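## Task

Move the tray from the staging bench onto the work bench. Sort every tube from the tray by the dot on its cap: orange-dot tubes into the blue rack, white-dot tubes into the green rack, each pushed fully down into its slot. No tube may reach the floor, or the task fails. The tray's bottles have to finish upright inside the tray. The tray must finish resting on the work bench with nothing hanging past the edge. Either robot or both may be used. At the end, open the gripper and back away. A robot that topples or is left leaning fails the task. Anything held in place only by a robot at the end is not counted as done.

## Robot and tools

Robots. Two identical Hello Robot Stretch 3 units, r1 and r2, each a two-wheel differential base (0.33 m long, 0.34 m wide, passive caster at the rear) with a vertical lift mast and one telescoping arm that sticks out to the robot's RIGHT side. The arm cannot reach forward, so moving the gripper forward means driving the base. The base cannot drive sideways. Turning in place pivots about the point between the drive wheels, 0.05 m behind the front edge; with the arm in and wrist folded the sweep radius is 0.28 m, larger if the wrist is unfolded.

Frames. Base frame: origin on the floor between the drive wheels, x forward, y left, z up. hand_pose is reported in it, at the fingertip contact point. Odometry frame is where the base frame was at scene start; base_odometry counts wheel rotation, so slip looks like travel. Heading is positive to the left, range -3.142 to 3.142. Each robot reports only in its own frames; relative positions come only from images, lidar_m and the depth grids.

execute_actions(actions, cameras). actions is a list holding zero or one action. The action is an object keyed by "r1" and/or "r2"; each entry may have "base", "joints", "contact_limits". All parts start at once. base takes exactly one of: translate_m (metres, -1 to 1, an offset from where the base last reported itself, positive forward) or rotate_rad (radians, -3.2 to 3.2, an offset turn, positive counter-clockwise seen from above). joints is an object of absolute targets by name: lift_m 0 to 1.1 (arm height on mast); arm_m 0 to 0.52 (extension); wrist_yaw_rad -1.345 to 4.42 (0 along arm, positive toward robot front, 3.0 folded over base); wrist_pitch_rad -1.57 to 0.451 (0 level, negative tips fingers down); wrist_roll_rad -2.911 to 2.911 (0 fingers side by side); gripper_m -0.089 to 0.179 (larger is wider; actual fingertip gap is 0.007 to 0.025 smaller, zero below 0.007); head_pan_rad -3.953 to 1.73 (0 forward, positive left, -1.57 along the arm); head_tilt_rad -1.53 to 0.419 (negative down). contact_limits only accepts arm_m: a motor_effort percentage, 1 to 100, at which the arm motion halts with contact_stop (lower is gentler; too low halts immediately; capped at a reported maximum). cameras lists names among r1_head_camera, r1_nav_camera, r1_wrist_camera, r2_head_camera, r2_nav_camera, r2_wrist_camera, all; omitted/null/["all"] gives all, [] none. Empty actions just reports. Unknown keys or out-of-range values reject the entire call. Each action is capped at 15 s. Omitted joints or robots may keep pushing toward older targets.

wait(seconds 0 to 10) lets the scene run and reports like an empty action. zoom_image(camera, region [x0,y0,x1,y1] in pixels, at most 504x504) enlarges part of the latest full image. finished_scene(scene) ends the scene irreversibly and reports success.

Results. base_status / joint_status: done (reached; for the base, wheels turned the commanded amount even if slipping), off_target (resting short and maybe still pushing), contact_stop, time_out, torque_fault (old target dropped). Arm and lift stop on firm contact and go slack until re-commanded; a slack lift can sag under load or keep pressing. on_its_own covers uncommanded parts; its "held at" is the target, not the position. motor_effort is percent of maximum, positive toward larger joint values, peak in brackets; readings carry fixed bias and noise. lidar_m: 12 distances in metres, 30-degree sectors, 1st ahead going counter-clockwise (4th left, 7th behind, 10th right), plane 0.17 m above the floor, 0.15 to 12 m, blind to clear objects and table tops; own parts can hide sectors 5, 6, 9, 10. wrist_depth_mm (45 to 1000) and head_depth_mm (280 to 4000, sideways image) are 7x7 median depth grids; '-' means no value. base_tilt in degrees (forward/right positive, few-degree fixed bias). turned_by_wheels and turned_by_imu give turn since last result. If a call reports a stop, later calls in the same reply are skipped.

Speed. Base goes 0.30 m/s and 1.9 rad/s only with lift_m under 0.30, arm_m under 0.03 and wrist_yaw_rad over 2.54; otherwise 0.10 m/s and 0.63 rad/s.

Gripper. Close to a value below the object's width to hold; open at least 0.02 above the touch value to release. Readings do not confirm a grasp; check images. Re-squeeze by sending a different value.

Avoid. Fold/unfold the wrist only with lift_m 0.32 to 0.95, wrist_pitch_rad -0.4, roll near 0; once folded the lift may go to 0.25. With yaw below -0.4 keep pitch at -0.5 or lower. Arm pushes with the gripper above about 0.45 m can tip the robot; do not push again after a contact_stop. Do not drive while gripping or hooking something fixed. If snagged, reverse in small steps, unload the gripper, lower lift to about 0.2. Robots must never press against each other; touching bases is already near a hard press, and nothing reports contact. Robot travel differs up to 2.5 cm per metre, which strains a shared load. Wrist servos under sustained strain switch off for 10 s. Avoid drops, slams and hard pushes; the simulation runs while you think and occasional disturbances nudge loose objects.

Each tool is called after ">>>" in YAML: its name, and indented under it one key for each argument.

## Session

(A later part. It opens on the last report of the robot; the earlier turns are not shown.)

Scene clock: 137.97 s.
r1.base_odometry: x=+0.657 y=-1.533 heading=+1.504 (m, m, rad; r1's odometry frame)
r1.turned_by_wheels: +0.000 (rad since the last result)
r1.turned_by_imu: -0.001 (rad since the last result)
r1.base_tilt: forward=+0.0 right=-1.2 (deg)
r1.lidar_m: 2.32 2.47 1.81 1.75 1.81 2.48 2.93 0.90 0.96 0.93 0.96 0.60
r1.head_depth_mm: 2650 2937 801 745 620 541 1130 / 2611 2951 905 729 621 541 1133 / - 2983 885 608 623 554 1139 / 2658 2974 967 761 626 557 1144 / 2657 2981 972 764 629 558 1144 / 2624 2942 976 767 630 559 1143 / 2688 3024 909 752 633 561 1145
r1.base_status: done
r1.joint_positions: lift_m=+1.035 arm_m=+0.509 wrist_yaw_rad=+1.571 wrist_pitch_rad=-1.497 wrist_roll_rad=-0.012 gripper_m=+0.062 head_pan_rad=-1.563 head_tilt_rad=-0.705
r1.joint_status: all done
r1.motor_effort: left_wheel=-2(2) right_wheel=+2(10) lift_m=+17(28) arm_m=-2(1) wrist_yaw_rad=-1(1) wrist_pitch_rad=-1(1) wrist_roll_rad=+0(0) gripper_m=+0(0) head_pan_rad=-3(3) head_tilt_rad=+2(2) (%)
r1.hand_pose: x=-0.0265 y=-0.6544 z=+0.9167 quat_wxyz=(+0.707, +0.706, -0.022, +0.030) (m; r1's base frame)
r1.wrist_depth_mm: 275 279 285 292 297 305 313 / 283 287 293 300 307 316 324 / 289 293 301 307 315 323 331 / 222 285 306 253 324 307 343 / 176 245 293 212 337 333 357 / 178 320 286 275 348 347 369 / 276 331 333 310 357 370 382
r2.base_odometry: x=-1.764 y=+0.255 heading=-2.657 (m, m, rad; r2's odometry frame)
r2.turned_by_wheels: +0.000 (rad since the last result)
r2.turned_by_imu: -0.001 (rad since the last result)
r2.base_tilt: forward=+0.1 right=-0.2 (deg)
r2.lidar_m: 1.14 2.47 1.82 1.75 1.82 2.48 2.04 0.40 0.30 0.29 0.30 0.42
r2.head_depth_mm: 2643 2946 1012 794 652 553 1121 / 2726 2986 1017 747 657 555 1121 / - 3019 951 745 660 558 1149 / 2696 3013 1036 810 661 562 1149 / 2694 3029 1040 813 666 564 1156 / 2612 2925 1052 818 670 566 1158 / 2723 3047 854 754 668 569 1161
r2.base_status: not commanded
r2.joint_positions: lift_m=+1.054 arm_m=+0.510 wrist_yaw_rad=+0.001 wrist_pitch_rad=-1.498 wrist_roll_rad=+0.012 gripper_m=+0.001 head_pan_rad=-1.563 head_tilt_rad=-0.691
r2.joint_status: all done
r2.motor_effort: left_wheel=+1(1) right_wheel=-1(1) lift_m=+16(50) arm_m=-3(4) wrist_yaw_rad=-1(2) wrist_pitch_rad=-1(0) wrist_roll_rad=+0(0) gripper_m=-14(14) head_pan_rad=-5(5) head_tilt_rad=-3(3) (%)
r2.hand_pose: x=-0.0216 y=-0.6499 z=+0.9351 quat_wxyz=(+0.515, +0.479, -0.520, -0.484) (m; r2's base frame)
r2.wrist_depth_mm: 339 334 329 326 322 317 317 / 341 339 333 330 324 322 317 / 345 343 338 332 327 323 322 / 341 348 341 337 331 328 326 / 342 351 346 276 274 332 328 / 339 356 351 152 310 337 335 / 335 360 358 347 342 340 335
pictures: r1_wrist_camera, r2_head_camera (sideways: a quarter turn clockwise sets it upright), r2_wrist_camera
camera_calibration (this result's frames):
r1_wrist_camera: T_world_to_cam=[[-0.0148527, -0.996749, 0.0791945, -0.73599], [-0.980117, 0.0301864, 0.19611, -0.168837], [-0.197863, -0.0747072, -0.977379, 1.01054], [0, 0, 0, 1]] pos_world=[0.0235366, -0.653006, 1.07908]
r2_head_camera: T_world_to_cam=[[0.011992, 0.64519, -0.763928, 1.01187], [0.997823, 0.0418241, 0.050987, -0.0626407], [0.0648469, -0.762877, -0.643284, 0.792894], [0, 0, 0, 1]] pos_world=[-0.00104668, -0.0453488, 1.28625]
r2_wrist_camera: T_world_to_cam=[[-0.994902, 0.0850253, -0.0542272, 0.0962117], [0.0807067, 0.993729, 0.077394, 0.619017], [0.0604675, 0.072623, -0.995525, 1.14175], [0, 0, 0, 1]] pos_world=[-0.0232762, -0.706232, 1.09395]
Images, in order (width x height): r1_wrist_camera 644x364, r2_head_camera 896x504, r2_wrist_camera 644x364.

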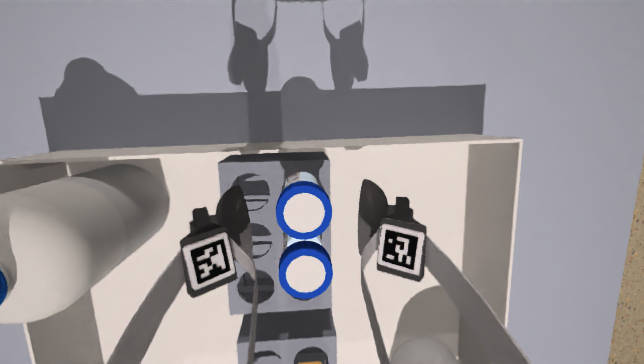

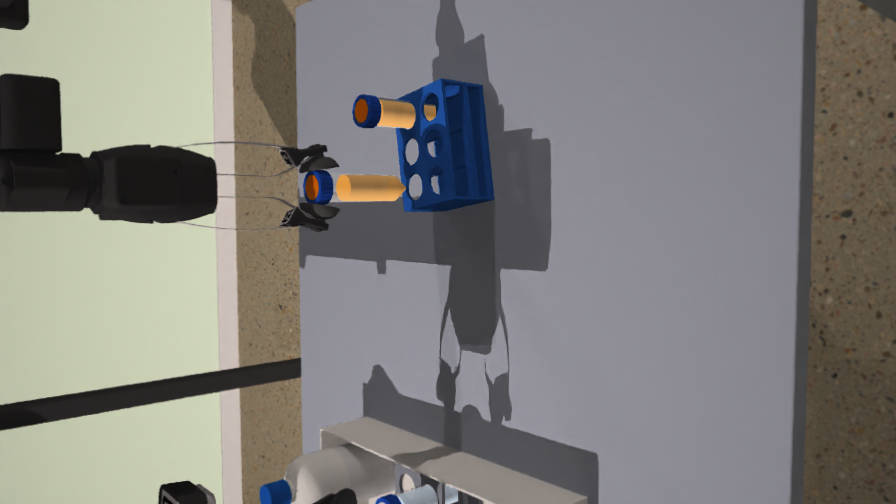

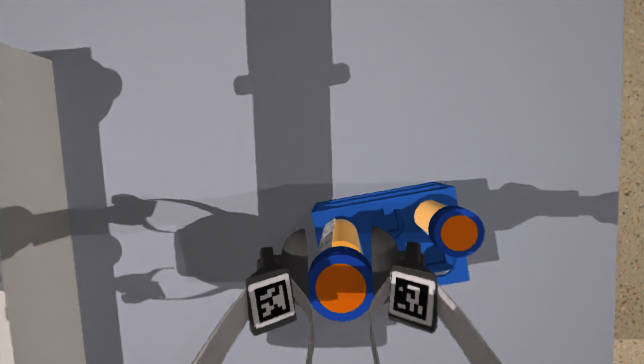

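>>> execute_actions:
  actions:
    - {"r1":{"joints":{"lift_m":0.994}},"r2":{"joints":{"lift_m":0.988,"arm_m":0.509}}}
  cameras: ["r1_wrist_camera","r2_wrist_camera"]

>>> execute_actions:
  actions:
    - {"r1":{"joints":{"gripper_m":0.0}},"r2":{"joints":{"gripper_m":0.057}}}
  cameras: ["r1_wrist_camera","r2_wrist_camera"]

>>> execute_actions:
  actions:
    - {"r1":{"joints":{"lift_m":1.09}},"r2":{"joints":{"lift_m":1.04}}}
  cameras: ["r1_wrist_camera","r2_head_camera"]

Scene clock: 143.30 s.
r1.base_odometry: x=+0.657 y=-1.533 heading=+1.504 (m, m, rad; r1's odometry frame)
r1.turned_by_wheels: +0.000 (rad since the last result)
r1.turned_by_imu: -0.001 (rad since the last result)
r1.base_tilt: forward=+0.1 right=-1.2 (deg)
r1.lidar_m: 2.31 2.47 1.81 1.75 1.81 2.48 2.93 0.90 0.96 0.93 0.97 0.60
r1.head_depth_mm: - 2940 803 746 620 539 1132 / 2687 2923 908 728 623 540 1138 / - 2842 885 607 625 554 1136 / 2673 2909 971 762 626 557 1141 / 2652 3010 971 763 628 558 1142 / 2606 2935 975 766 631 560 1142 / 2698 3006 982 752 631 560 1150
r1.base_status: not commanded
r1.joint_positions: lift_m=+0.994 arm_m=+0.509 wrist_yaw_rad=+1.571 wrist_pitch_rad=-1.497 wrist_roll_rad=-0.012 gripper_m=+0.062 head_pan_rad=-1.563 head_tilt_rad=-0.705
r1.joint_status: all done
r1.motor_effort: left_wheel=-1(2) right_wheel=+2(2) lift_m=+17(17) arm_m=-2(2) wrist_yaw_rad=-1(1) wrist_pitch_rad=-1(1) wrist_roll_rad=+0(0) gripper_m=+0(0) head_pan_rad=-3(3) head_tilt_rad=+2(2) (%)
r1.hand_pose: x=-0.0265 y=-0.6544 z=+0.8757 quat_wxyz=(+0.707, +0.706, -0.022, +0.030) (m; r1's base frame)
r1.wrist_depth_mm: 239 243 248 254 259 266 273 / 246 250 256 260 267 273 282 / 253 256 263 269 274 279 290 / 210 255 211 216 281 268 298 / 174 247 219 158 292 271 309 / 170 278 226 166 302 267 321 / 275 287 267 259 312 262 336
r2.base_odometry: x=-1.764 y=+0.255 heading=-2.657 (m, m, rad; r2's odometry frame)
r2.turned_by_wheels: +0.000 (rad since the last result)
r2.turned_by_imu: -0.001 (rad since the last result)
r2.base_tilt: forward=+0.1 right=-0.2 (deg)
r2.lidar_m: 1.15 2.48 1.82 1.75 1.82 2.49 2.05 0.40 0.30 0.29 0.30 0.42
r2.head_depth_mm: - 2972 1009 792 651 553 1112 / - 2984 1018 748 655 556 1116 / - - 1026 740 659 558 1144 / 2703 3017 1042 807 663 562 1147 / 2682 3051 1045 811 667 562 1158 / 2574 2934 1053 821 670 566 1164 / 2703 3035 843 751 667 568 1166
r2.base_status: not commanded
r2.joint_positions: lift_m=+0.989 arm_m=+0.509 wrist_yaw_rad=+0.001 wrist_pitch_rad=-1.498 wrist_roll_rad=+0.012 gripper_m=+0.001 head_pan_rad=-1.563 head_tilt_rad=-0.691
r2.joint_status: all done
r2.motor_effort: left_wheel=+1(1) right_wheel=-1(1) lift_m=+16(16) arm_m=-3(3) wrist_yaw_rad=-2(1) wrist_pitch_rad=-1(1) wrist_roll_rad=+0(0) gripper_m=-15(14) head_pan_rad=-5(5) head_tilt_rad=-3(3) (%)
r2.hand_pose: x=-0.0216 y=-0.6489 z=+0.8701 quat_wxyz=(+0.515, +0.479, -0.520, -0.484) (m; r2's base frame)
r2.wrist_depth_mm: 271 269 265 261 259 257 253 / 276 273 270 266 262 257 253 / 277 275 271 268 265 261 257 / 282 280 275 273 267 263 259 / 286 282 279 214 211 158 263 / 291 287 284 151 211 148 266 / 295 291 284 281 278 273 270
pictures: r1_wrist_camera, r2_wrist_camera
camera_calibration (this result's frames):
r1_wrist_camera: T_world_to_cam=[[-0.0148525, -0.996749, 0.0791945, -0.732741], [-0.980117, 0.0301863, 0.19611, -0.160798], [-0.197863, -0.0747072, -0.977379, 0.970469], [0, 0, 0, 1]] pos_world=[0.0235366, -0.653004, 1.03808]
r2_wrist_camera: T_world_to_cam=[[-0.994902, 0.0850248, -0.0542249, 0.0925993], [0.0807047, 0.993727, 0.0774191, 0.623018], [0.0604673, 0.0726483, -0.995523, 1.07699], [0, 0, 0, 1]] pos_world=[-0.023276, -0.705224, 1.02896]
Images, in order (width x height): r1_wrist_camera 644x364, r2_wrist_camera 644x364.

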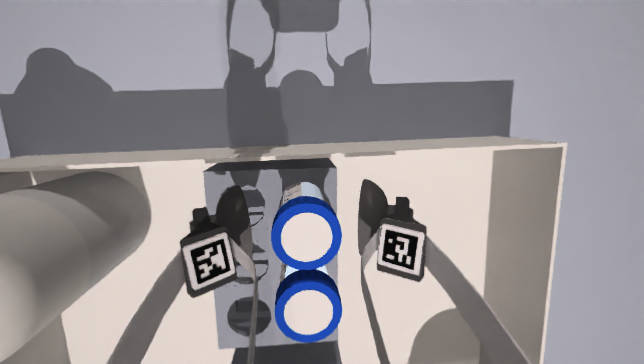

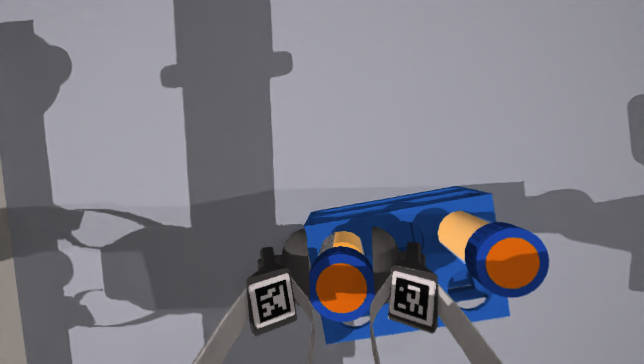

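Scene clock: 144.40 s.
r1.base_odometry: x=+0.657 y=-1.533 heading=+1.504 (m, m, rad; r1's odometry frame)
r1.turned_by_wheels: +0.000 (rad since the last result)
r1.turned_by_imu: +0.000 (rad since the last result)
r1.base_tilt: forward=+0.0 right=-1.2 (deg)
r1.lidar_m: 2.31 2.48 1.81 1.74 1.82 2.48 2.93 0.90 0.96 0.93 0.97 0.60
r1.head_depth_mm: - 2950 802 747 620 539 1130 / 2696 2945 906 730 622 542 1139 / - 2824 889 608 625 554 1138 / 2650 2931 968 759 626 556 1139 / 2674 2983 970 764 629 558 1140 / 2611 2934 976 768 630 559 1147 / 2710 2998 777 752 632 561 1150
r1.base_status: not commanded
r1.joint_positions: lift_m=+0.994 arm_m=+0.509 wrist_yaw_rad=+1.571 wrist_pitch_rad=-1.497 wrist_roll_rad=-0.012 gripper_m=+0.001 head_pan_rad=-1.563 head_tilt_rad=-0.705
r1.joint_status: all done
r1.motor_effort: left_wheel=-2(2) right_wheel=+2(2) lift_m=+17(17) arm_m=-2(2) wrist_yaw_rad=-2(1) wrist_pitch_rad=-1(1) wrist_roll_rad=+0(0) gripper_m=-15(96) head_pan_rad=-3(3) head_tilt_rad=+2(2) (%)
r1.hand_pose: x=-0.0265 y=-0.6544 z=+0.8757 quat_wxyz=(+0.707, +0.706, -0.022, +0.030) (m; r1's base frame)
r1.wrist_depth_mm: 240 242 248 254 259 266 271 / 245 250 255 261 267 275 281 / 251 256 261 268 272 279 289 / 210 254 212 217 282 269 299 / 175 247 274 154 292 270 310 / 171 279 227 165 302 274 320 / 277 286 262 258 312 263 331
r2.base_odometry: x=-1.764 y=+0.255 heading=-2.657 (m, m, rad; r2's odometry frame)
r2.turned_by_wheels: +0.000 (rad since the last result)
r2.turned_by_imu: +0.000 (rad since the last result)
r2.base_tilt: forward=+0.1 right=-0.3 (deg)
r2.lidar_m: 1.15 2.47 1.82 1.75 1.82 2.49 2.05 0.40 0.30 0.29 0.30 0.42
r2.head_depth_mm: - 2991 1008 793 651 554 1116 / - 2960 1020 747 655 556 1123 / - - 1024 742 658 559 1148 / 2673 3012 1038 808 664 562 1156 / 2685 3075 1044 815 666 564 1153 / 2576 2935 1053 817 670 566 1164 / 2683 2995 843 753 667 568 1167
r2.base_status: not commanded
r2.joint_positions: lift_m=+0.989 arm_m=+0.509 wrist_yaw_rad=+0.001 wrist_pitch_rad=-1.499 wrist_roll_rad=+0.012 gripper_m=+0.057 head_pan_rad=-1.563 head_tilt_rad=-0.691
r2.joint_status: all done
r2.motor_effort: left_wheel=+1(1) right_wheel=-1(0) lift_m=+16(16) arm_m=-3(2) wrist_yaw_rad=-2(2) wrist_pitch_rad=+0(1) wrist_roll_rad=+0(1) gripper_m=+1(80) head_pan_rad=-5(5) head_tilt_rad=-3(4) (%)
r2.hand_pose: x=-0.0216 y=-0.6485 z=+0.8701 quat_wxyz=(+0.515, +0.479, -0.520, -0.485) (m; r2's base frame)
r2.wrist_depth_mm: 273 270 266 263 257 254 250 / 277 273 268 265 260 256 254 / 279 274 273 267 265 262 257 / 282 281 276 271 265 263 260 / 285 282 279 213 211 157 264 / 290 287 283 152 211 149 266 / 295 291 287 282 278 273 270
pictures: r1_wrist_camera, r2_wrist_camera
camera_calibration (this result's frames):
r1_wrist_camera: T_world_to_cam=[[-0.0148528, -0.996749, 0.0791945, -0.732739], [-0.980117, 0.0301865, 0.19611, -0.160797], [-0.197863, -0.0747071, -0.977379, 0.970466], [0, 0, 0, 1]] pos_world=[0.0235366, -0.653002, 1.03808]
r2_wrist_camera: T_world_to_cam=[[-0.994902, 0.0851011, -0.054108, 0.0925173], [0.0807078, 0.993621, 0.0787664, 0.621428], [0.0604659, 0.073998, -0.995424, 1.07776], [0, 0, 0, 1]] pos_world=[-0.0232764, -0.705089, 1.02889]
Images, in order (width x height): r1_wrist_camera 644x364, r2_wrist_camera 644x364.

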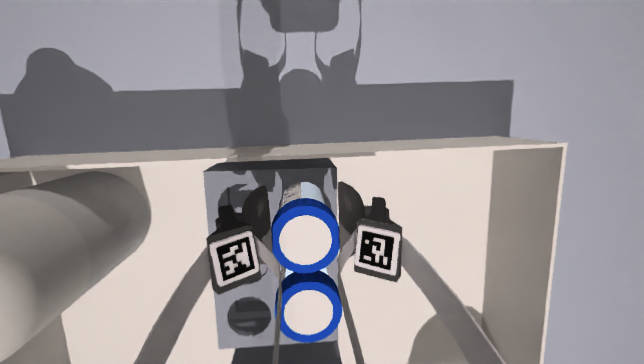

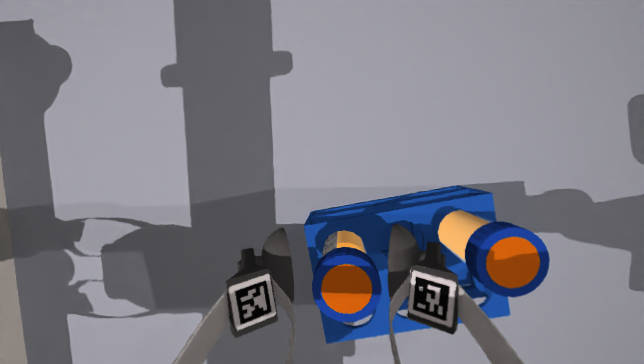

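Scene clock: 146.10 s.
r1.base_odometry: x=+0.657 y=-1.533 heading=+1.504 (m, m, rad; r1's odometry frame)
r1.turned_by_wheels: +0.000 (rad since the last result)
r1.turned_by_imu: +0.000 (rad since the last result)
r1.base_tilt: forward=+0.0 right=-1.1 (deg)
r1.lidar_m: 2.33 2.47 1.81 1.75 1.82 2.48 2.93 0.90 0.96 0.93 0.97 0.60
r1.head_depth_mm: 2609 2931 802 747 621 540 1136 / 2615 2937 905 728 622 541 1132 / 2705 2985 885 608 626 553 1140 / 2613 2984 967 760 625 556 1140 / 2649 2993 974 764 628 558 1140 / 2630 2947 980 765 631 560 1146 / 2693 2987 943 751 633 562 1148
r1.base_status: not commanded
r1.joint_positions: lift_m=+1.090 arm_m=+0.509 wrist_yaw_rad=+1.571 wrist_pitch_rad=-1.497 wrist_roll_rad=-0.012 gripper_m=+0.001 head_pan_rad=-1.563 head_tilt_rad=-0.705
r1.joint_status: all done
r1.motor_effort: left_wheel=-2(2) right_wheel=+2(2) lift_m=+29(32) arm_m=-2(1) wrist_yaw_rad=+0(1) wrist_pitch_rad=-1(1) wrist_roll_rad=+0(0) gripper_m=-15(15) head_pan_rad=-3(4) head_tilt_rad=+3(2) (%)
r1.hand_pose: x=-0.0265 y=-0.6544 z=+0.9710 quat_wxyz=(+0.707, +0.706, -0.022, +0.030) (m; r1's base frame)
r1.wrist_depth_mm: 322 328 335 343 349 358 365 / 331 336 343 352 362 366 380 / 338 344 351 358 366 379 394 / 301 284 359 310 379 393 - / 207 246 370 154 389 405 - / 368 377 387 366 407 420 - / 384 372 395 370 376 437 -
r2.base_odometry: x=-1.764 y=+0.255 heading=-2.657 (m, m, rad; r2's odometry frame)
r2.turned_by_wheels: +0.000 (rad since the last result)
r2.turned_by_imu: +0.000 (rad since the last result)
r2.base_tilt: forward=+0.2 right=-0.1 (deg)
r2.lidar_m: 1.15 2.48 1.81 1.75 1.81 2.48 2.05 0.40 0.31 0.29 0.31 0.42
r2.head_depth_mm: 2700 2961 1012 790 652 552 1115 / 2742 3007 1016 748 656 556 1125 / - - 1031 742 659 559 1148 / 2681 2988 1040 807 661 560 1149 / 2675 3026 1044 813 666 563 1159 / 2626 2963 1053 821 672 566 1156 / 2698 3077 849 775 667 567 1162
r2.base_status: not commanded
r2.joint_positions: lift_m=+1.039 arm_m=+0.509 wrist_yaw_rad=+0.001 wrist_pitch_rad=-1.499 wrist_roll_rad=+0.012 gripper_m=+0.057 head_pan_rad=-1.563 head_tilt_rad=-0.691
r2.joint_status: all done
r2.motor_effort: left_wheel=+1(1) right_wheel=-1(1) lift_m=+52(53) arm_m=-3(3) wrist_yaw_rad=-1(2) wrist_pitch_rad=+0(0) wrist_roll_rad=+0(0) gripper_m=+1(0) head_pan_rad=-5(5) head_tilt_rad=-3(4) (%)
r2.hand_pose: x=-0.0216 y=-0.6485 z=+0.9207 quat_wxyz=(+0.515, +0.479, -0.520, -0.485) (m; r2's base frame)
r2.wrist_depth_mm: 325 318 316 310 307 303 298 / 328 325 320 311 311 308 303 / 332 326 322 320 312 311 308 / 333 334 327 322 315 313 312 / 340 335 332 264 260 316 313 / 337 343 337 315 280 319 318 / 333 345 341 335 328 325 320
pictures: r1_wrist_camera, r2_head_camera (sideways: a quarter turn clockwise sets it upright)
camera_calibration (this result's frames):
r1_wrist_camera: T_world_to_cam=[[-0.0148529, -0.996749, 0.0791945, -0.740288], [-0.980117, 0.0301866, 0.19611, -0.179491], [-0.197863, -0.0747071, -0.977379, 1.06363], [0, 0, 0, 1]] pos_world=[0.0235366, -0.653002, 1.1334]
r2_head_camera: T_world_to_cam=[[0.0119921, 0.64519, -0.763928, 1.01187], [0.997823, 0.0418239, 0.050987, -0.0626407], [0.0648467, -0.762877, -0.643284, 0.792893], [0, 0, 0, 1]] pos_world=[-0.00104669, -0.0453488, 1.28625]
Images, in order (width x height): r1_wrist_camera 644x364, r2_head_camera 896x504.

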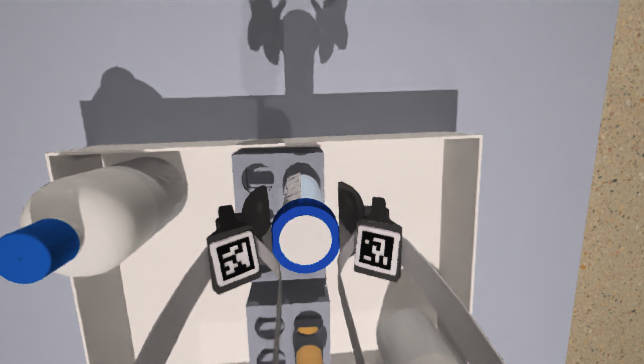

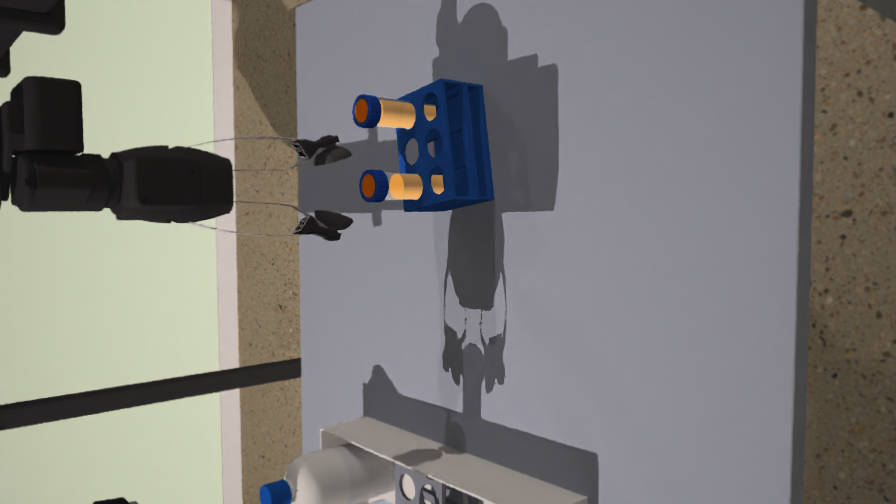

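>>> execute_actions:
  actions:
    - {"r1":{"joints":{"arm_m":0.456}},"r2":{"joints":{"arm_m":0.466,"gripper_m":0.062,"lift_m":1.035}}}
  cameras: []

>>> execute_actions:
  actions:
    - {"r1":{"base":{"translate_m":-0.592}},"r2":{"base":{"translate_m":0.54}}}
  cameras: ["r1_head_camera","r1_wrist_camera","r2_wrist_camera"]

>>> zoom_image:
  camera: "r1_wrist_camera"
  region: [220,60,420,260]

Scene clock: 148.27 s.
r1.base_odometry: x=+0.657 y=-1.533 heading=+1.504 (m, m, rad; r1's odometry frame)
r1.turned_by_wheels: +0.000 (rad since the last result)
r1.turned_by_imu: +0.000 (rad since the last result)
r1.base_tilt: forward=+0.1 right=-1.1 (deg)
r1.lidar_m: 2.32 2.48 1.81 1.75 1.81 2.48 2.93 0.90 0.97 0.93 0.96 0.60
r1.head_depth_mm: 2612 2943 801 747 621 539 1132 / 2589 2980 902 729 621 541 1141 / 2582 2976 761 607 624 555 1135 / 2601 2968 971 760 626 556 1140 / 2638 2973 972 763 628 558 1142 / 2627 2946 976 766 631 559 1150 / 2713 2933 940 751 632 561 1150
r1.base_status: not commanded
r1.joint_positions: lift_m=+1.090 arm_m=+0.456 wrist_yaw_rad=+1.571 wrist_pitch_rad=-1.497 wrist_roll_rad=-0.012 gripper_m=+0.001 head_pan_rad=-1.563 head_tilt_rad=-0.705
r1.joint_status: all done
r1.motor_effort: left_wheel=-1(2) right_wheel=+2(2) lift_m=+31(30) arm_m=-2(2) wrist_yaw_rad=+0(1) wrist_pitch_rad=-1(1) wrist_roll_rad=+0(0) gripper_m=-16(15) head_pan_rad=-3(3) head_tilt_rad=+2(2) (%)
r1.hand_pose: x=-0.0265 y=-0.6014 z=+0.9710 quat_wxyz=(+0.707, +0.706, -0.022, +0.030) (m; r1's base frame)
r1.wrist_depth_mm: 323 326 333 341 354 356 365 / 333 338 346 352 359 368 378 / 342 345 354 358 368 377 390 / 349 254 336 313 379 375 401 / 361 215 237 154 396 397 422 / 372 331 388 345 402 410 433 / 382 390 397 373 401 435 453
r2.base_odometry: x=-1.764 y=+0.255 heading=-2.657 (m, m, rad; r2's odometry frame)
r2.turned_by_wheels: +0.000 (rad since the last result)
r2.turned_by_imu: +0.000 (rad since the last result)
r2.base_tilt: forward=+0.2 right=-0.3 (deg)
r2.lidar_m: 1.14 2.48 1.82 1.75 1.82 2.49 2.04 0.40 0.31 0.29 0.30 0.42
r2.head_depth_mm: 2688 2965 1007 792 651 554 1114 / - 2986 1020 747 655 557 1121 / - - 1032 743 660 559 1150 / 2662 3067 1042 810 660 561 1153 / 2673 3005 1043 814 664 564 1150 / 2647 2912 1049 820 669 565 1161 / 2683 3043 848 771 668 568 1162
r2.base_status: not commanded
r2.joint_positions: lift_m=+1.036 arm_m=+0.466 wrist_yaw_rad=+0.001 wrist_pitch_rad=-1.499 wrist_roll_rad=+0.012 gripper_m=+0.062 head_pan_rad=-1.563 head_tilt_rad=-0.691
r2.joint_status: all done
r2.motor_effort: left_wheel=+1(1) right_wheel=-1(1) lift_m=+16(49) arm_m=-3(5) wrist_yaw_rad=-1(1) wrist_pitch_rad=+0(0) wrist_roll_rad=+1(0) gripper_m=+0(29) head_pan_rad=-5(5) head_tilt_rad=-4(4) (%)
r2.hand_pose: x=-0.0216 y=-0.6055 z=+0.9171 quat_wxyz=(+0.515, +0.479, -0.520, -0.485) (m; r2's base frame)
r2.wrist_depth_mm: 317 315 312 308 305 300 295 / 326 320 315 313 305 302 297 / 328 323 321 314 308 306 302 / 329 327 322 257 257 308 307 / 332 334 329 315 287 313 310 / 336 335 333 327 321 316 316 / 331 343 340 331 328 320 317
pictures: none
No camera images: the call's "cameras" was empty. Leave "cameras" out to get every camera's image.

Scene clock: 155.27 s.
r1.base_odometry: x=+0.617 y=-2.124 heading=+1.504 (m, m, rad; r1's odometry frame)
r1.turned_by_wheels: +0.000 (rad since the last result)
r1.turned_by_imu: -0.002 (rad since the last result)
r1.base_tilt: forward=+0.0 right=-1.2 (deg)
r1.lidar_m: 1.15 2.48 1.81 1.75 1.81 2.44 2.35 0.40 0.38 0.93 0.97 1.16
r1.head_depth_mm: 2623 2931 953 751 622 540 934 / 2582 2926 958 738 622 541 1132 / 2576 2980 897 734 624 554 1137 / 2588 2994 968 740 628 556 1141 / 2674 2982 974 764 629 558 1143 / 2629 2930 974 767 630 559 1143 / 2664 3019 827 723 633 561 1149
r1.base_status: done
r1.joint_positions: lift_m=+1.090 arm_m=+0.456 wrist_yaw_rad=+1.571 wrist_pitch_rad=-1.497 wrist_roll_rad=-0.012 gripper_m=+0.001 head_pan_rad=-1.563 head_tilt_rad=-0.705
r1.joint_status: not commanded
r1.motor_effort: left_wheel=-1(6) right_wheel=+2(4) lift_m=+29(30) arm_m=-2(2) wrist_yaw_rad=-2(1) wrist_pitch_rad=-1(2) wrist_roll_rad=+0(0) gripper_m=-15(15) head_pan_rad=-3(3) head_tilt_rad=+3(2) (%)
r1.hand_pose: x=-0.0265 y=-0.6014 z=+0.9710 quat_wxyz=(+0.707, +0.706, -0.022, +0.030) (m; r1's base frame)
r1.wrist_depth_mm: 322 329 336 342 349 356 367 / 329 336 345 352 360 368 378 / 337 347 355 340 369 378 390 / 348 358 364 314 379 394 405 / 360 370 374 154 396 408 413 / 373 380 391 402 410 422 436 / 385 393 403 414 423 436 451
r2.base_odometry: x=-2.242 y=+0.004 heading=-2.657 (m, m, rad; r2's odometry frame)
r2.turned_by_wheels: +0.000 (rad since the last result)
r2.turned_by_imu: -0.005 (rad since the last result)
r2.base_tilt: forward=+0.2 right=-0.1 (deg)
r2.lidar_m: 2.69 2.48 1.81 1.75 1.81 2.48 2.58 0.42 0.30 0.29 0.30 0.42
r2.head_depth_mm: 2693 2955 802 729 619 553 1115 / - 2971 915 750 621 555 1121 / - - 919 677 617 558 1150 / 2650 2983 1041 763 632 561 1158 / 2694 3068 1045 813 666 565 1157 / 2663 2960 1057 818 671 566 1160 / 2674 3055 1068 799 672 570 1167
r2.base_status: done
r2.joint_positions: lift_m=+1.036 arm_m=+0.466 wrist_yaw_rad=+0.001 wrist_pitch_rad=-1.499 wrist_roll_rad=+0.012 gripper_m=+0.062 head_pan_rad=-1.563 head_tilt_rad=-0.691
r2.joint_status: not commanded
r2.motor_effort: left_wheel=+2(5) right_wheel=-2(5) lift_m=+16(16) arm_m=-3(3) wrist_yaw_rad=-2(1) wrist_pitch_rad=+0(0) wrist_roll_rad=+0(0) gripper_m=+0(0) head_pan_rad=-5(5) head_tilt_rad=-4(3) (%)
r2.hand_pose: x=-0.0216 y=-0.6055 z=+0.9171 quat_wxyz=(+0.515, +0.479, -0.520, -0.485) (m; r2's base frame)
r2.wrist_depth_mm: 320 317 309 305 302 250 203 / 321 320 318 308 304 300 264 / 327 325 319 312 309 302 245 / 334 330 322 256 279 250 245 / 336 333 326 199 298 283 198 / 339 336 332 323 321 314 275 / 345 342 338 260 323 320 280
pictures: r1_head_camera (sideways: a quarter turn clockwise sets it upright), r1_wrist_camera, r2_wrist_camera
camera_calibration (this result's frames):
r1_head_camera: T_world_to_cam=[[-0.0193612, 0.701491, -0.712415, 0.951073], [0.998866, 0.044568, 0.0167385, -0.0254234], [0.0434929, -0.711283, -0.701559, 0.87263], [0, 0, 0, 1]] pos_world=[0.00585537, -0.0453489, 1.29019]
r1_wrist_camera: T_world_to_cam=[[-0.014853, -0.996749, 0.0791945, -0.687459], [-0.980117, 0.0301867, 0.19611, -0.181091], [-0.197863, -0.0747071, -0.977379, 1.06759], [0, 0, 0, 1]] pos_world=[0.0235366, -0.6, 1.1334]
r2_wrist_camera: T_world_to_cam=[[-0.994902, 0.0850992, -0.0541105, 0.091404], [0.0807074, 0.993623, 0.0787375, 0.575044], [0.0604659, 0.073969, -0.995426, 1.12136], [0, 0, 0, 1]] pos_world=[-0.0232764, -0.662101, 1.0759]
Images, in order (width x height): r1_head_camera 896x504, r1_wrist_camera 644x364, r2_wrist_camera 644x364.

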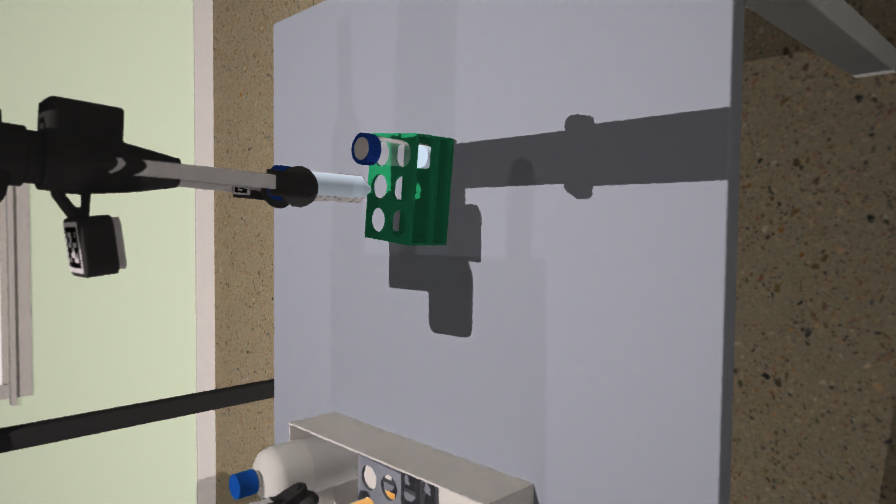

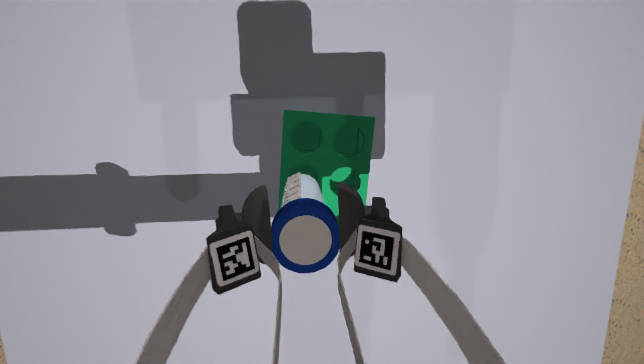

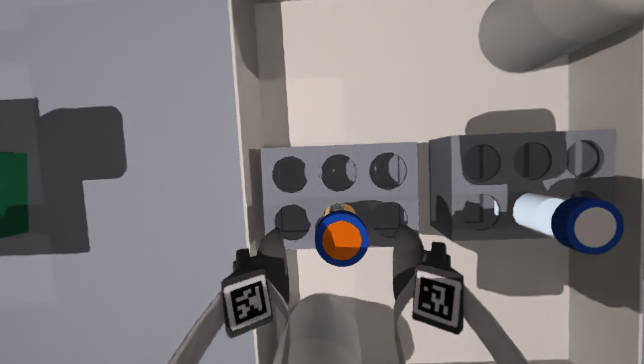

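Region (220, 60, 420, 260) of r1_wrist_camera's 644x364 image, scaled by 2.520.

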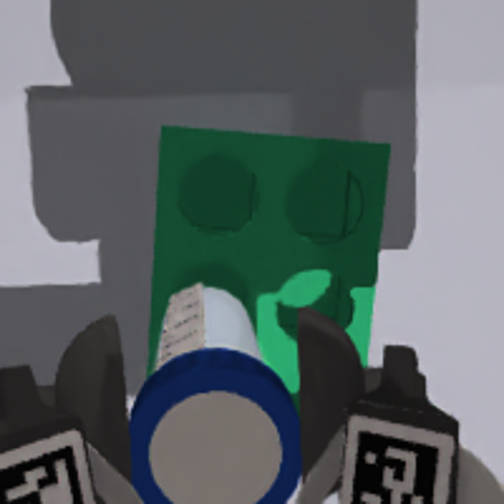

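>>> execute_actions:
  actions:
    - {"r1":{"base":{"translate_m":-0.002},"joints":{"lift_m":1.045,"arm_m":0.458}},"r2":{"joints":{"lift_m":0.992}}}
  cameras: ["r1_wrist_camera","r2_wrist_camera"]

>>> execute_actions:
  actions:
    - {"r1":{"joints":{"lift_m":0.99}},"r2":{"joints":{"gripper_m":0.0}}}
  cameras: ["r1_wrist_camera"]

>>> execute_actions:
  actions:
    - {"r1":{"joints":{"gripper_m":0.062}},"r2":{"joints":{"lift_m":1.09}}}
  cameras: ["r1_wrist_camera","r2_wrist_camera"]

Scene clock: 157.43 s.
r1.base_odometry: x=+0.617 y=-2.126 heading=+1.504 (m, m, rad; r1's odometry frame)
r1.turned_by_wheels: +0.000 (rad since the last result)
r1.turned_by_imu: +0.000 (rad since the last result)
r1.base_tilt: forward=+0.0 right=-1.2 (deg)
r1.lidar_m: 1.16 2.48 1.82 1.74 1.81 2.43 2.34 0.40 0.38 0.93 0.97 1.16
r1.head_depth_mm: 2641 2944 952 751 620 540 930 / 2650 2929 956 754 621 541 1138 / - 2958 928 734 624 556 1138 / 2637 3003 970 738 628 556 1143 / 2688 2991 969 762 628 557 1144 / 2625 2916 980 766 630 560 1146 / 2684 2992 820 725 633 561 1146
r1.base_status: done
r1.joint_positions: lift_m=+1.045 arm_m=+0.458 wrist_yaw_rad=+1.571 wrist_pitch_rad=-1.497 wrist_roll_rad=-0.012 gripper_m=+0.001 head_pan_rad=-1.563 head_tilt_rad=-0.705
r1.joint_status: all done
r1.motor_effort: left_wheel=-1(6) right_wheel=+2(5) lift_m=+17(27) arm_m=+2(2) wrist_yaw_rad=-1(1) wrist_pitch_rad=-1(1) wrist_roll_rad=+0(0) gripper_m=-16(16) head_pan_rad=-3(3) head_tilt_rad=+3(2) (%)
r1.hand_pose: x=-0.0265 y=-0.6030 z=+0.9267 quat_wxyz=(+0.707, +0.706, -0.022, +0.030) (m; r1's base frame)
r1.wrist_depth_mm: 284 288 294 302 308 315 320 / 291 296 304 310 317 325 332 / 300 304 313 295 326 334 344 / 309 316 321 268 335 345 355 / 317 326 329 154 348 359 364 / 326 335 346 350 362 371 380 / 337 345 353 363 375 385 392
r2.base_odometry: x=-2.242 y=+0.004 heading=-2.657 (m, m, rad; r2's odometry frame)
r2.turned_by_wheels: +0.000 (rad since the last result)
r2.turned_by_imu: +0.000 (rad since the last result)
r2.base_tilt: forward=+0.2 right=-0.3 (deg)
r2.lidar_m: 2.69 2.49 1.82 1.75 1.81 2.47 2.58 0.42 0.30 0.29 0.30 0.42
r2.head_depth_mm: - 2978 804 729 617 552 1118 / - 2984 916 749 621 556 1123 / - - 901 588 618 559 1151 / 2636 3022 997 762 629 561 1150 / 2682 3022 1045 813 665 564 1152 / 2624 2943 1055 819 669 567 1164 / 2666 3036 1062 799 673 568 1168
r2.base_status: not commanded
r2.joint_positions: lift_m=+0.993 arm_m=+0.466 wrist_yaw_rad=+0.001 wrist_pitch_rad=-1.499 wrist_roll_rad=+0.012 gripper_m=+0.062 head_pan_rad=-1.563 head_tilt_rad=-0.691
r2.joint_status: all done
r2.motor_effort: left_wheel=+1(1) right_wheel=-1(2) lift_m=+16(14) arm_m=-3(3) wrist_yaw_rad=-2(2) wrist_pitch_rad=+0(0) wrist_roll_rad=+1(0) gripper_m=+1(0) head_pan_rad=-5(5) head_tilt_rad=-2(3) (%)
r2.hand_pose: x=-0.0216 y=-0.6055 z=+0.8741 quat_wxyz=(+0.515, +0.479, -0.520, -0.485) (m; r2's base frame)
r2.wrist_depth_mm: 276 274 265 262 259 251 202 / 281 276 268 266 263 260 256 / 284 278 272 269 264 234 230 / 286 284 245 215 241 207 203 / 290 287 247 213 243 211 181 / 294 292 288 279 276 273 267 / 300 294 288 258 280 275 269
pictures: r1_wrist_camera, r2_wrist_camera
camera_calibration (this result's frames):
r1_wrist_camera: T_world_to_cam=[[-0.0148482, -0.996749, 0.0791955, -0.685479], [-0.980105, 0.0301868, 0.196171, -0.17242], [-0.197924, -0.0747071, -0.977366, 1.02412], [0, 0, 0, 1]] pos_world=[0.0235307, -0.601536, 1.08905]
r2_wrist_camera: T_world_to_cam=[[-0.994902, 0.0850997, -0.0541105, 0.0890771], [0.0807079, 0.993623, 0.0787375, 0.578427], [0.060466, 0.073969, -0.995426, 1.07855], [0, 0, 0, 1]] pos_world=[-0.0232764, -0.662099, 1.03289]
Images, in order (width x height): r1_wrist_camera 644x364, r2_wrist_camera 644x364.

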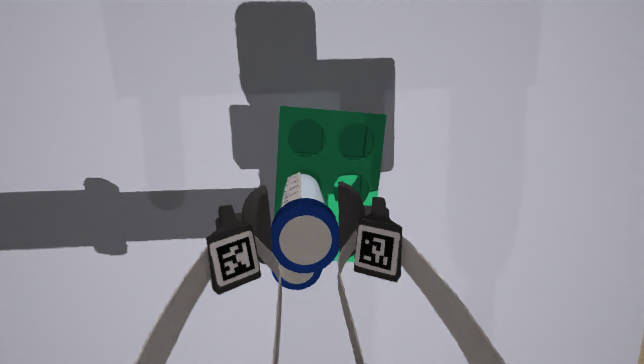

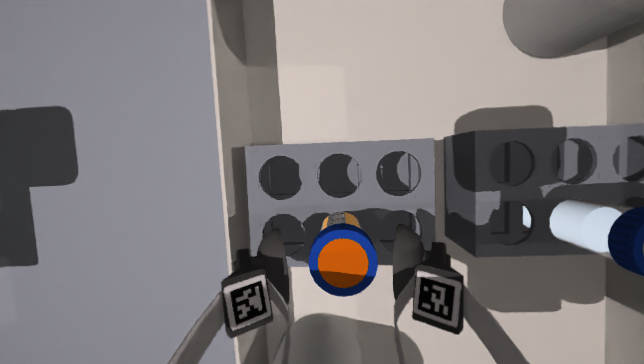

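Scene clock: 158.77 s.
r1.base_odometry: x=+0.617 y=-2.126 heading=+1.504 (m, m, rad; r1's odometry frame)
r1.turned_by_wheels: +0.000 (rad since the last result)
r1.turned_by_imu: +0.000 (rad since the last result)
r1.base_tilt: forward=+0.0 right=-1.2 (deg)
r1.lidar_m: 1.16 2.49 1.81 1.74 1.82 2.44 2.35 0.40 0.38 0.93 0.97 1.16
r1.head_depth_mm: - 2919 954 750 621 540 927 / 2708 2913 956 752 622 540 1137 / - - 965 734 624 555 1138 / 2637 2918 970 738 626 557 1142 / 2674 2978 973 762 629 558 1145 / 2625 2892 975 767 631 560 1143 / 2692 3050 826 723 632 561 1150
r1.base_status: not commanded
r1.joint_positions: lift_m=+0.990 arm_m=+0.458 wrist_yaw_rad=+1.571 wrist_pitch_rad=-1.497 wrist_roll_rad=-0.012 gripper_m=+0.001 head_pan_rad=-1.563 head_tilt_rad=-0.705
r1.joint_status: all done
r1.motor_effort: left_wheel=-2(2) right_wheel=+2(2) lift_m=+17(17) arm_m=+2(2) wrist_yaw_rad=-1(2) wrist_pitch_rad=-1(2) wrist_roll_rad=+0(0) gripper_m=-15(16) head_pan_rad=-3(3) head_tilt_rad=+3(2) (%)
r1.hand_pose: x=-0.0265 y=-0.6030 z=+0.8717 quat_wxyz=(+0.707, +0.706, -0.022, +0.030) (m; r1's base frame)
r1.wrist_depth_mm: 236 240 245 249 255 261 267 / 242 246 252 257 264 270 276 / 250 253 259 208 270 277 286 / 256 262 267 212 279 288 296 / 263 270 272 154 292 297 305 / 272 278 286 170 301 307 315 / 281 286 294 303 311 320 327
r2.base_odometry: x=-2.242 y=+0.004 heading=-2.657 (m, m, rad; r2's odometry frame)
r2.turned_by_wheels: +0.000 (rad since the last result)
r2.turned_by_imu: +0.000 (rad since the last result)
r2.base_tilt: forward=+0.1 right=-0.1 (deg)
r2.lidar_m: 2.69 2.49 1.81 1.75 1.82 2.48 2.57 0.42 0.30 0.29 0.30 0.41
r2.head_depth_mm: - 2968 801 730 617 553 1115 / - 3034 919 754 621 556 1117 / - - 897 583 617 557 1151 / 2712 2995 1018 758 631 561 1150 / 2722 2984 1041 812 666 564 1161 / 2678 2864 1050 822 671 565 1159 / 2672 3037 1063 797 674 568 1169
r2.base_status: not commanded
r2.joint_positions: lift_m=+0.993 arm_m=+0.466 wrist_yaw_rad=+0.001 wrist_pitch_rad=-1.499 wrist_roll_rad=+0.012 gripper_m=+0.001 head_pan_rad=-1.563 head_tilt_rad=-0.691
r2.joint_status: all done
r2.motor_effort: left_wheel=+1(1) right_wheel=-2(2) lift_m=+16(16) arm_m=-3(2) wrist_yaw_rad=-2(1) wrist_pitch_rad=+0(0) wrist_roll_rad=+1(0) gripper_m=-14(89) head_pan_rad=-5(5) head_tilt_rad=-4(4) (%)
r2.hand_pose: x=-0.0216 y=-0.6055 z=+0.8741 quat_wxyz=(+0.515, +0.479, -0.520, -0.485) (m; r2's base frame)
r2.wrist_depth_mm: 276 273 267 263 260 251 202 / 282 277 267 267 263 258 254 / 283 280 270 268 265 234 230 / 288 282 246 214 240 208 205 / 291 289 247 199 249 211 181 / 296 292 285 152 273 271 268 / 298 295 288 258 280 276 272
pictures: r1_wrist_camera
camera_calibration (this result's frames):
r1_wrist_camera: T_world_to_cam=[[-0.0148483, -0.996749, 0.0791955, -0.681127], [-0.980105, 0.030187, 0.196171, -0.161631], [-0.197924, -0.0747071, -0.977366, 0.970371], [0, 0, 0, 1]] pos_world=[0.0235307, -0.601539, 1.03406]
Images, in order (width x height): r1_wrist_camera 644x364.

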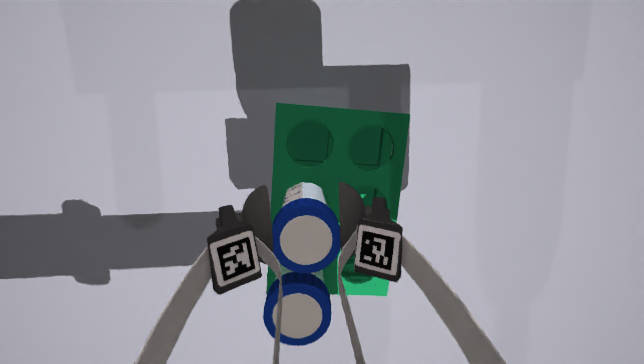

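Scene clock: 160.50 s.
r1.base_odometry: x=+0.617 y=-2.126 heading=+1.504 (m, m, rad; r1's odometry frame)
r1.turned_by_wheels: +0.000 (rad since the last result)
r1.turned_by_imu: +0.000 (rad since the last result)
r1.base_tilt: forward=+0.1 right=-1.2 (deg)
r1.lidar_m: 1.16 2.48 1.81 1.74 1.81 2.43 2.35 0.40 0.38 0.93 0.97 1.17
r1.head_depth_mm: - 2909 952 752 620 539 930 / 2704 2869 958 753 622 541 1136 / - - 962 734 625 555 1137 / 2648 2915 965 739 627 557 1143 / 2651 3008 973 762 628 558 1144 / 2627 2920 975 765 629 560 1145 / 2666 2994 828 725 633 561 1152
r1.base_status: not commanded
r1.joint_positions: lift_m=+0.990 arm_m=+0.458 wrist_yaw_rad=+1.571 wrist_pitch_rad=-1.497 wrist_roll_rad=-0.012 gripper_m=+0.062 head_pan_rad=-1.563 head_tilt_rad=-0.705
r1.joint_status: all done
r1.motor_effort: left_wheel=-2(1) right_wheel=+2(2) lift_m=+18(17) arm_m=+2(2) wrist_yaw_rad=-1(1) wrist_pitch_rad=-1(1) wrist_roll_rad=+0(0) gripper_m=+0(87) head_pan_rad=-3(3) head_tilt_rad=+2(2) (%)
r1.hand_pose: x=-0.0265 y=-0.6030 z=+0.8717 quat_wxyz=(+0.707, +0.706, -0.022, +0.030) (m; r1's base frame)
r1.wrist_depth_mm: 237 239 244 251 255 261 269 / 243 247 251 257 264 269 276 / 248 254 259 208 269 277 283 / 256 262 267 213 279 288 294 / 264 269 276 156 290 297 304 / 273 277 284 170 301 308 316 / 281 287 294 302 310 322 328
r2.base_odometry: x=-2.242 y=+0.004 heading=-2.657 (m, m, rad; r2's odometry frame)
r2.turned_by_wheels: +0.000 (rad since the last result)
r2.turned_by_imu: +0.000 (rad since the last result)
r2.base_tilt: forward=+0.2 right=+0.0 (deg)
r2.lidar_m: 2.69 2.48 1.81 1.75 1.81 2.47 2.58 0.42 0.30 0.29 0.30 0.41
r2.head_depth_mm: 2621 2970 801 729 619 552 1119 / 2670 2988 915 750 622 556 1120 / - 3056 901 684 617 558 1141 / 2658 3024 995 763 629 562 1155 / 2688 3004 1041 814 667 565 1158 / 2665 2937 1057 817 671 567 1162 / 2659 3063 1064 795 673 567 1161
r2.base_status: not commanded
r2.joint_positions: lift_m=+1.089 arm_m=+0.466 wrist_yaw_rad=+0.001 wrist_pitch_rad=-1.499 wrist_roll_rad=+0.012 gripper_m=+0.001 head_pan_rad=-1.563 head_tilt_rad=-0.691
r2.joint_status: all done
r2.motor_effort: left_wheel=+2(2) right_wheel=-1(2) lift_m=+52(53) arm_m=-2(3) wrist_yaw_rad=-3(2) wrist_pitch_rad=+0(0) wrist_roll_rad=+0(0) gripper_m=-15(15) head_pan_rad=-5(5) head_tilt_rad=-3(3) (%)
r2.hand_pose: x=-0.0216 y=-0.6055 z=+0.9707 quat_wxyz=(+0.515, +0.479, -0.520, -0.485) (m; r2's base frame)
r2.wrist_depth_mm: 376 372 366 357 353 251 218 / 382 375 368 362 359 333 349 / 383 379 374 368 358 355 353 / 375 387 379 312 322 302 356 / 392 390 386 201 368 363 358 / 402 394 391 152 371 367 364 / 411 399 393 258 355 358 367
pictures: r1_wrist_camera, r2_wrist_camera
camera_calibration (this result's frames):
r1_wrist_camera: T_world_to_cam=[[-0.0148383, -0.996749, 0.0791972, -0.681129], [-0.980082, 0.0301861, 0.196285, -0.161759], [-0.198037, -0.0747073, -0.977343, 0.970342], [0, 0, 0, 1]] pos_world=[0.0235197, -0.60154, 1.03405]
r2_wrist_camera: T_world_to_cam=[[-0.994902, 0.0850995, -0.0541105, 0.0943044], [0.0807078, 0.993623, 0.0787375, 0.57082], [0.0604659, 0.073969, -0.995426, 1.17472], [0, 0, 0, 1]] pos_world=[-0.0232764, -0.662098, 1.1295]
Images, in order (width x height): r1_wrist_camera 644x364, r2_wrist_camera 644x364.

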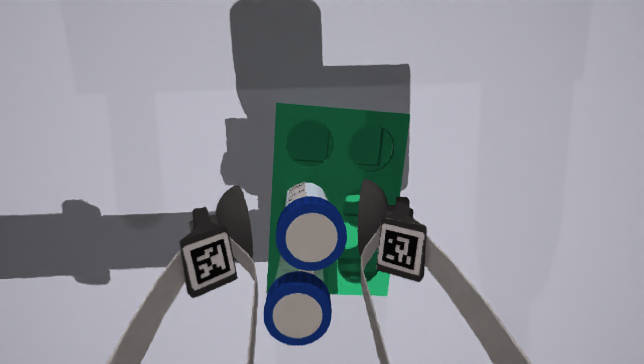

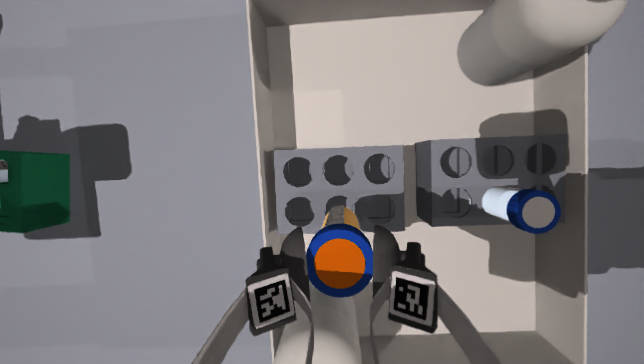

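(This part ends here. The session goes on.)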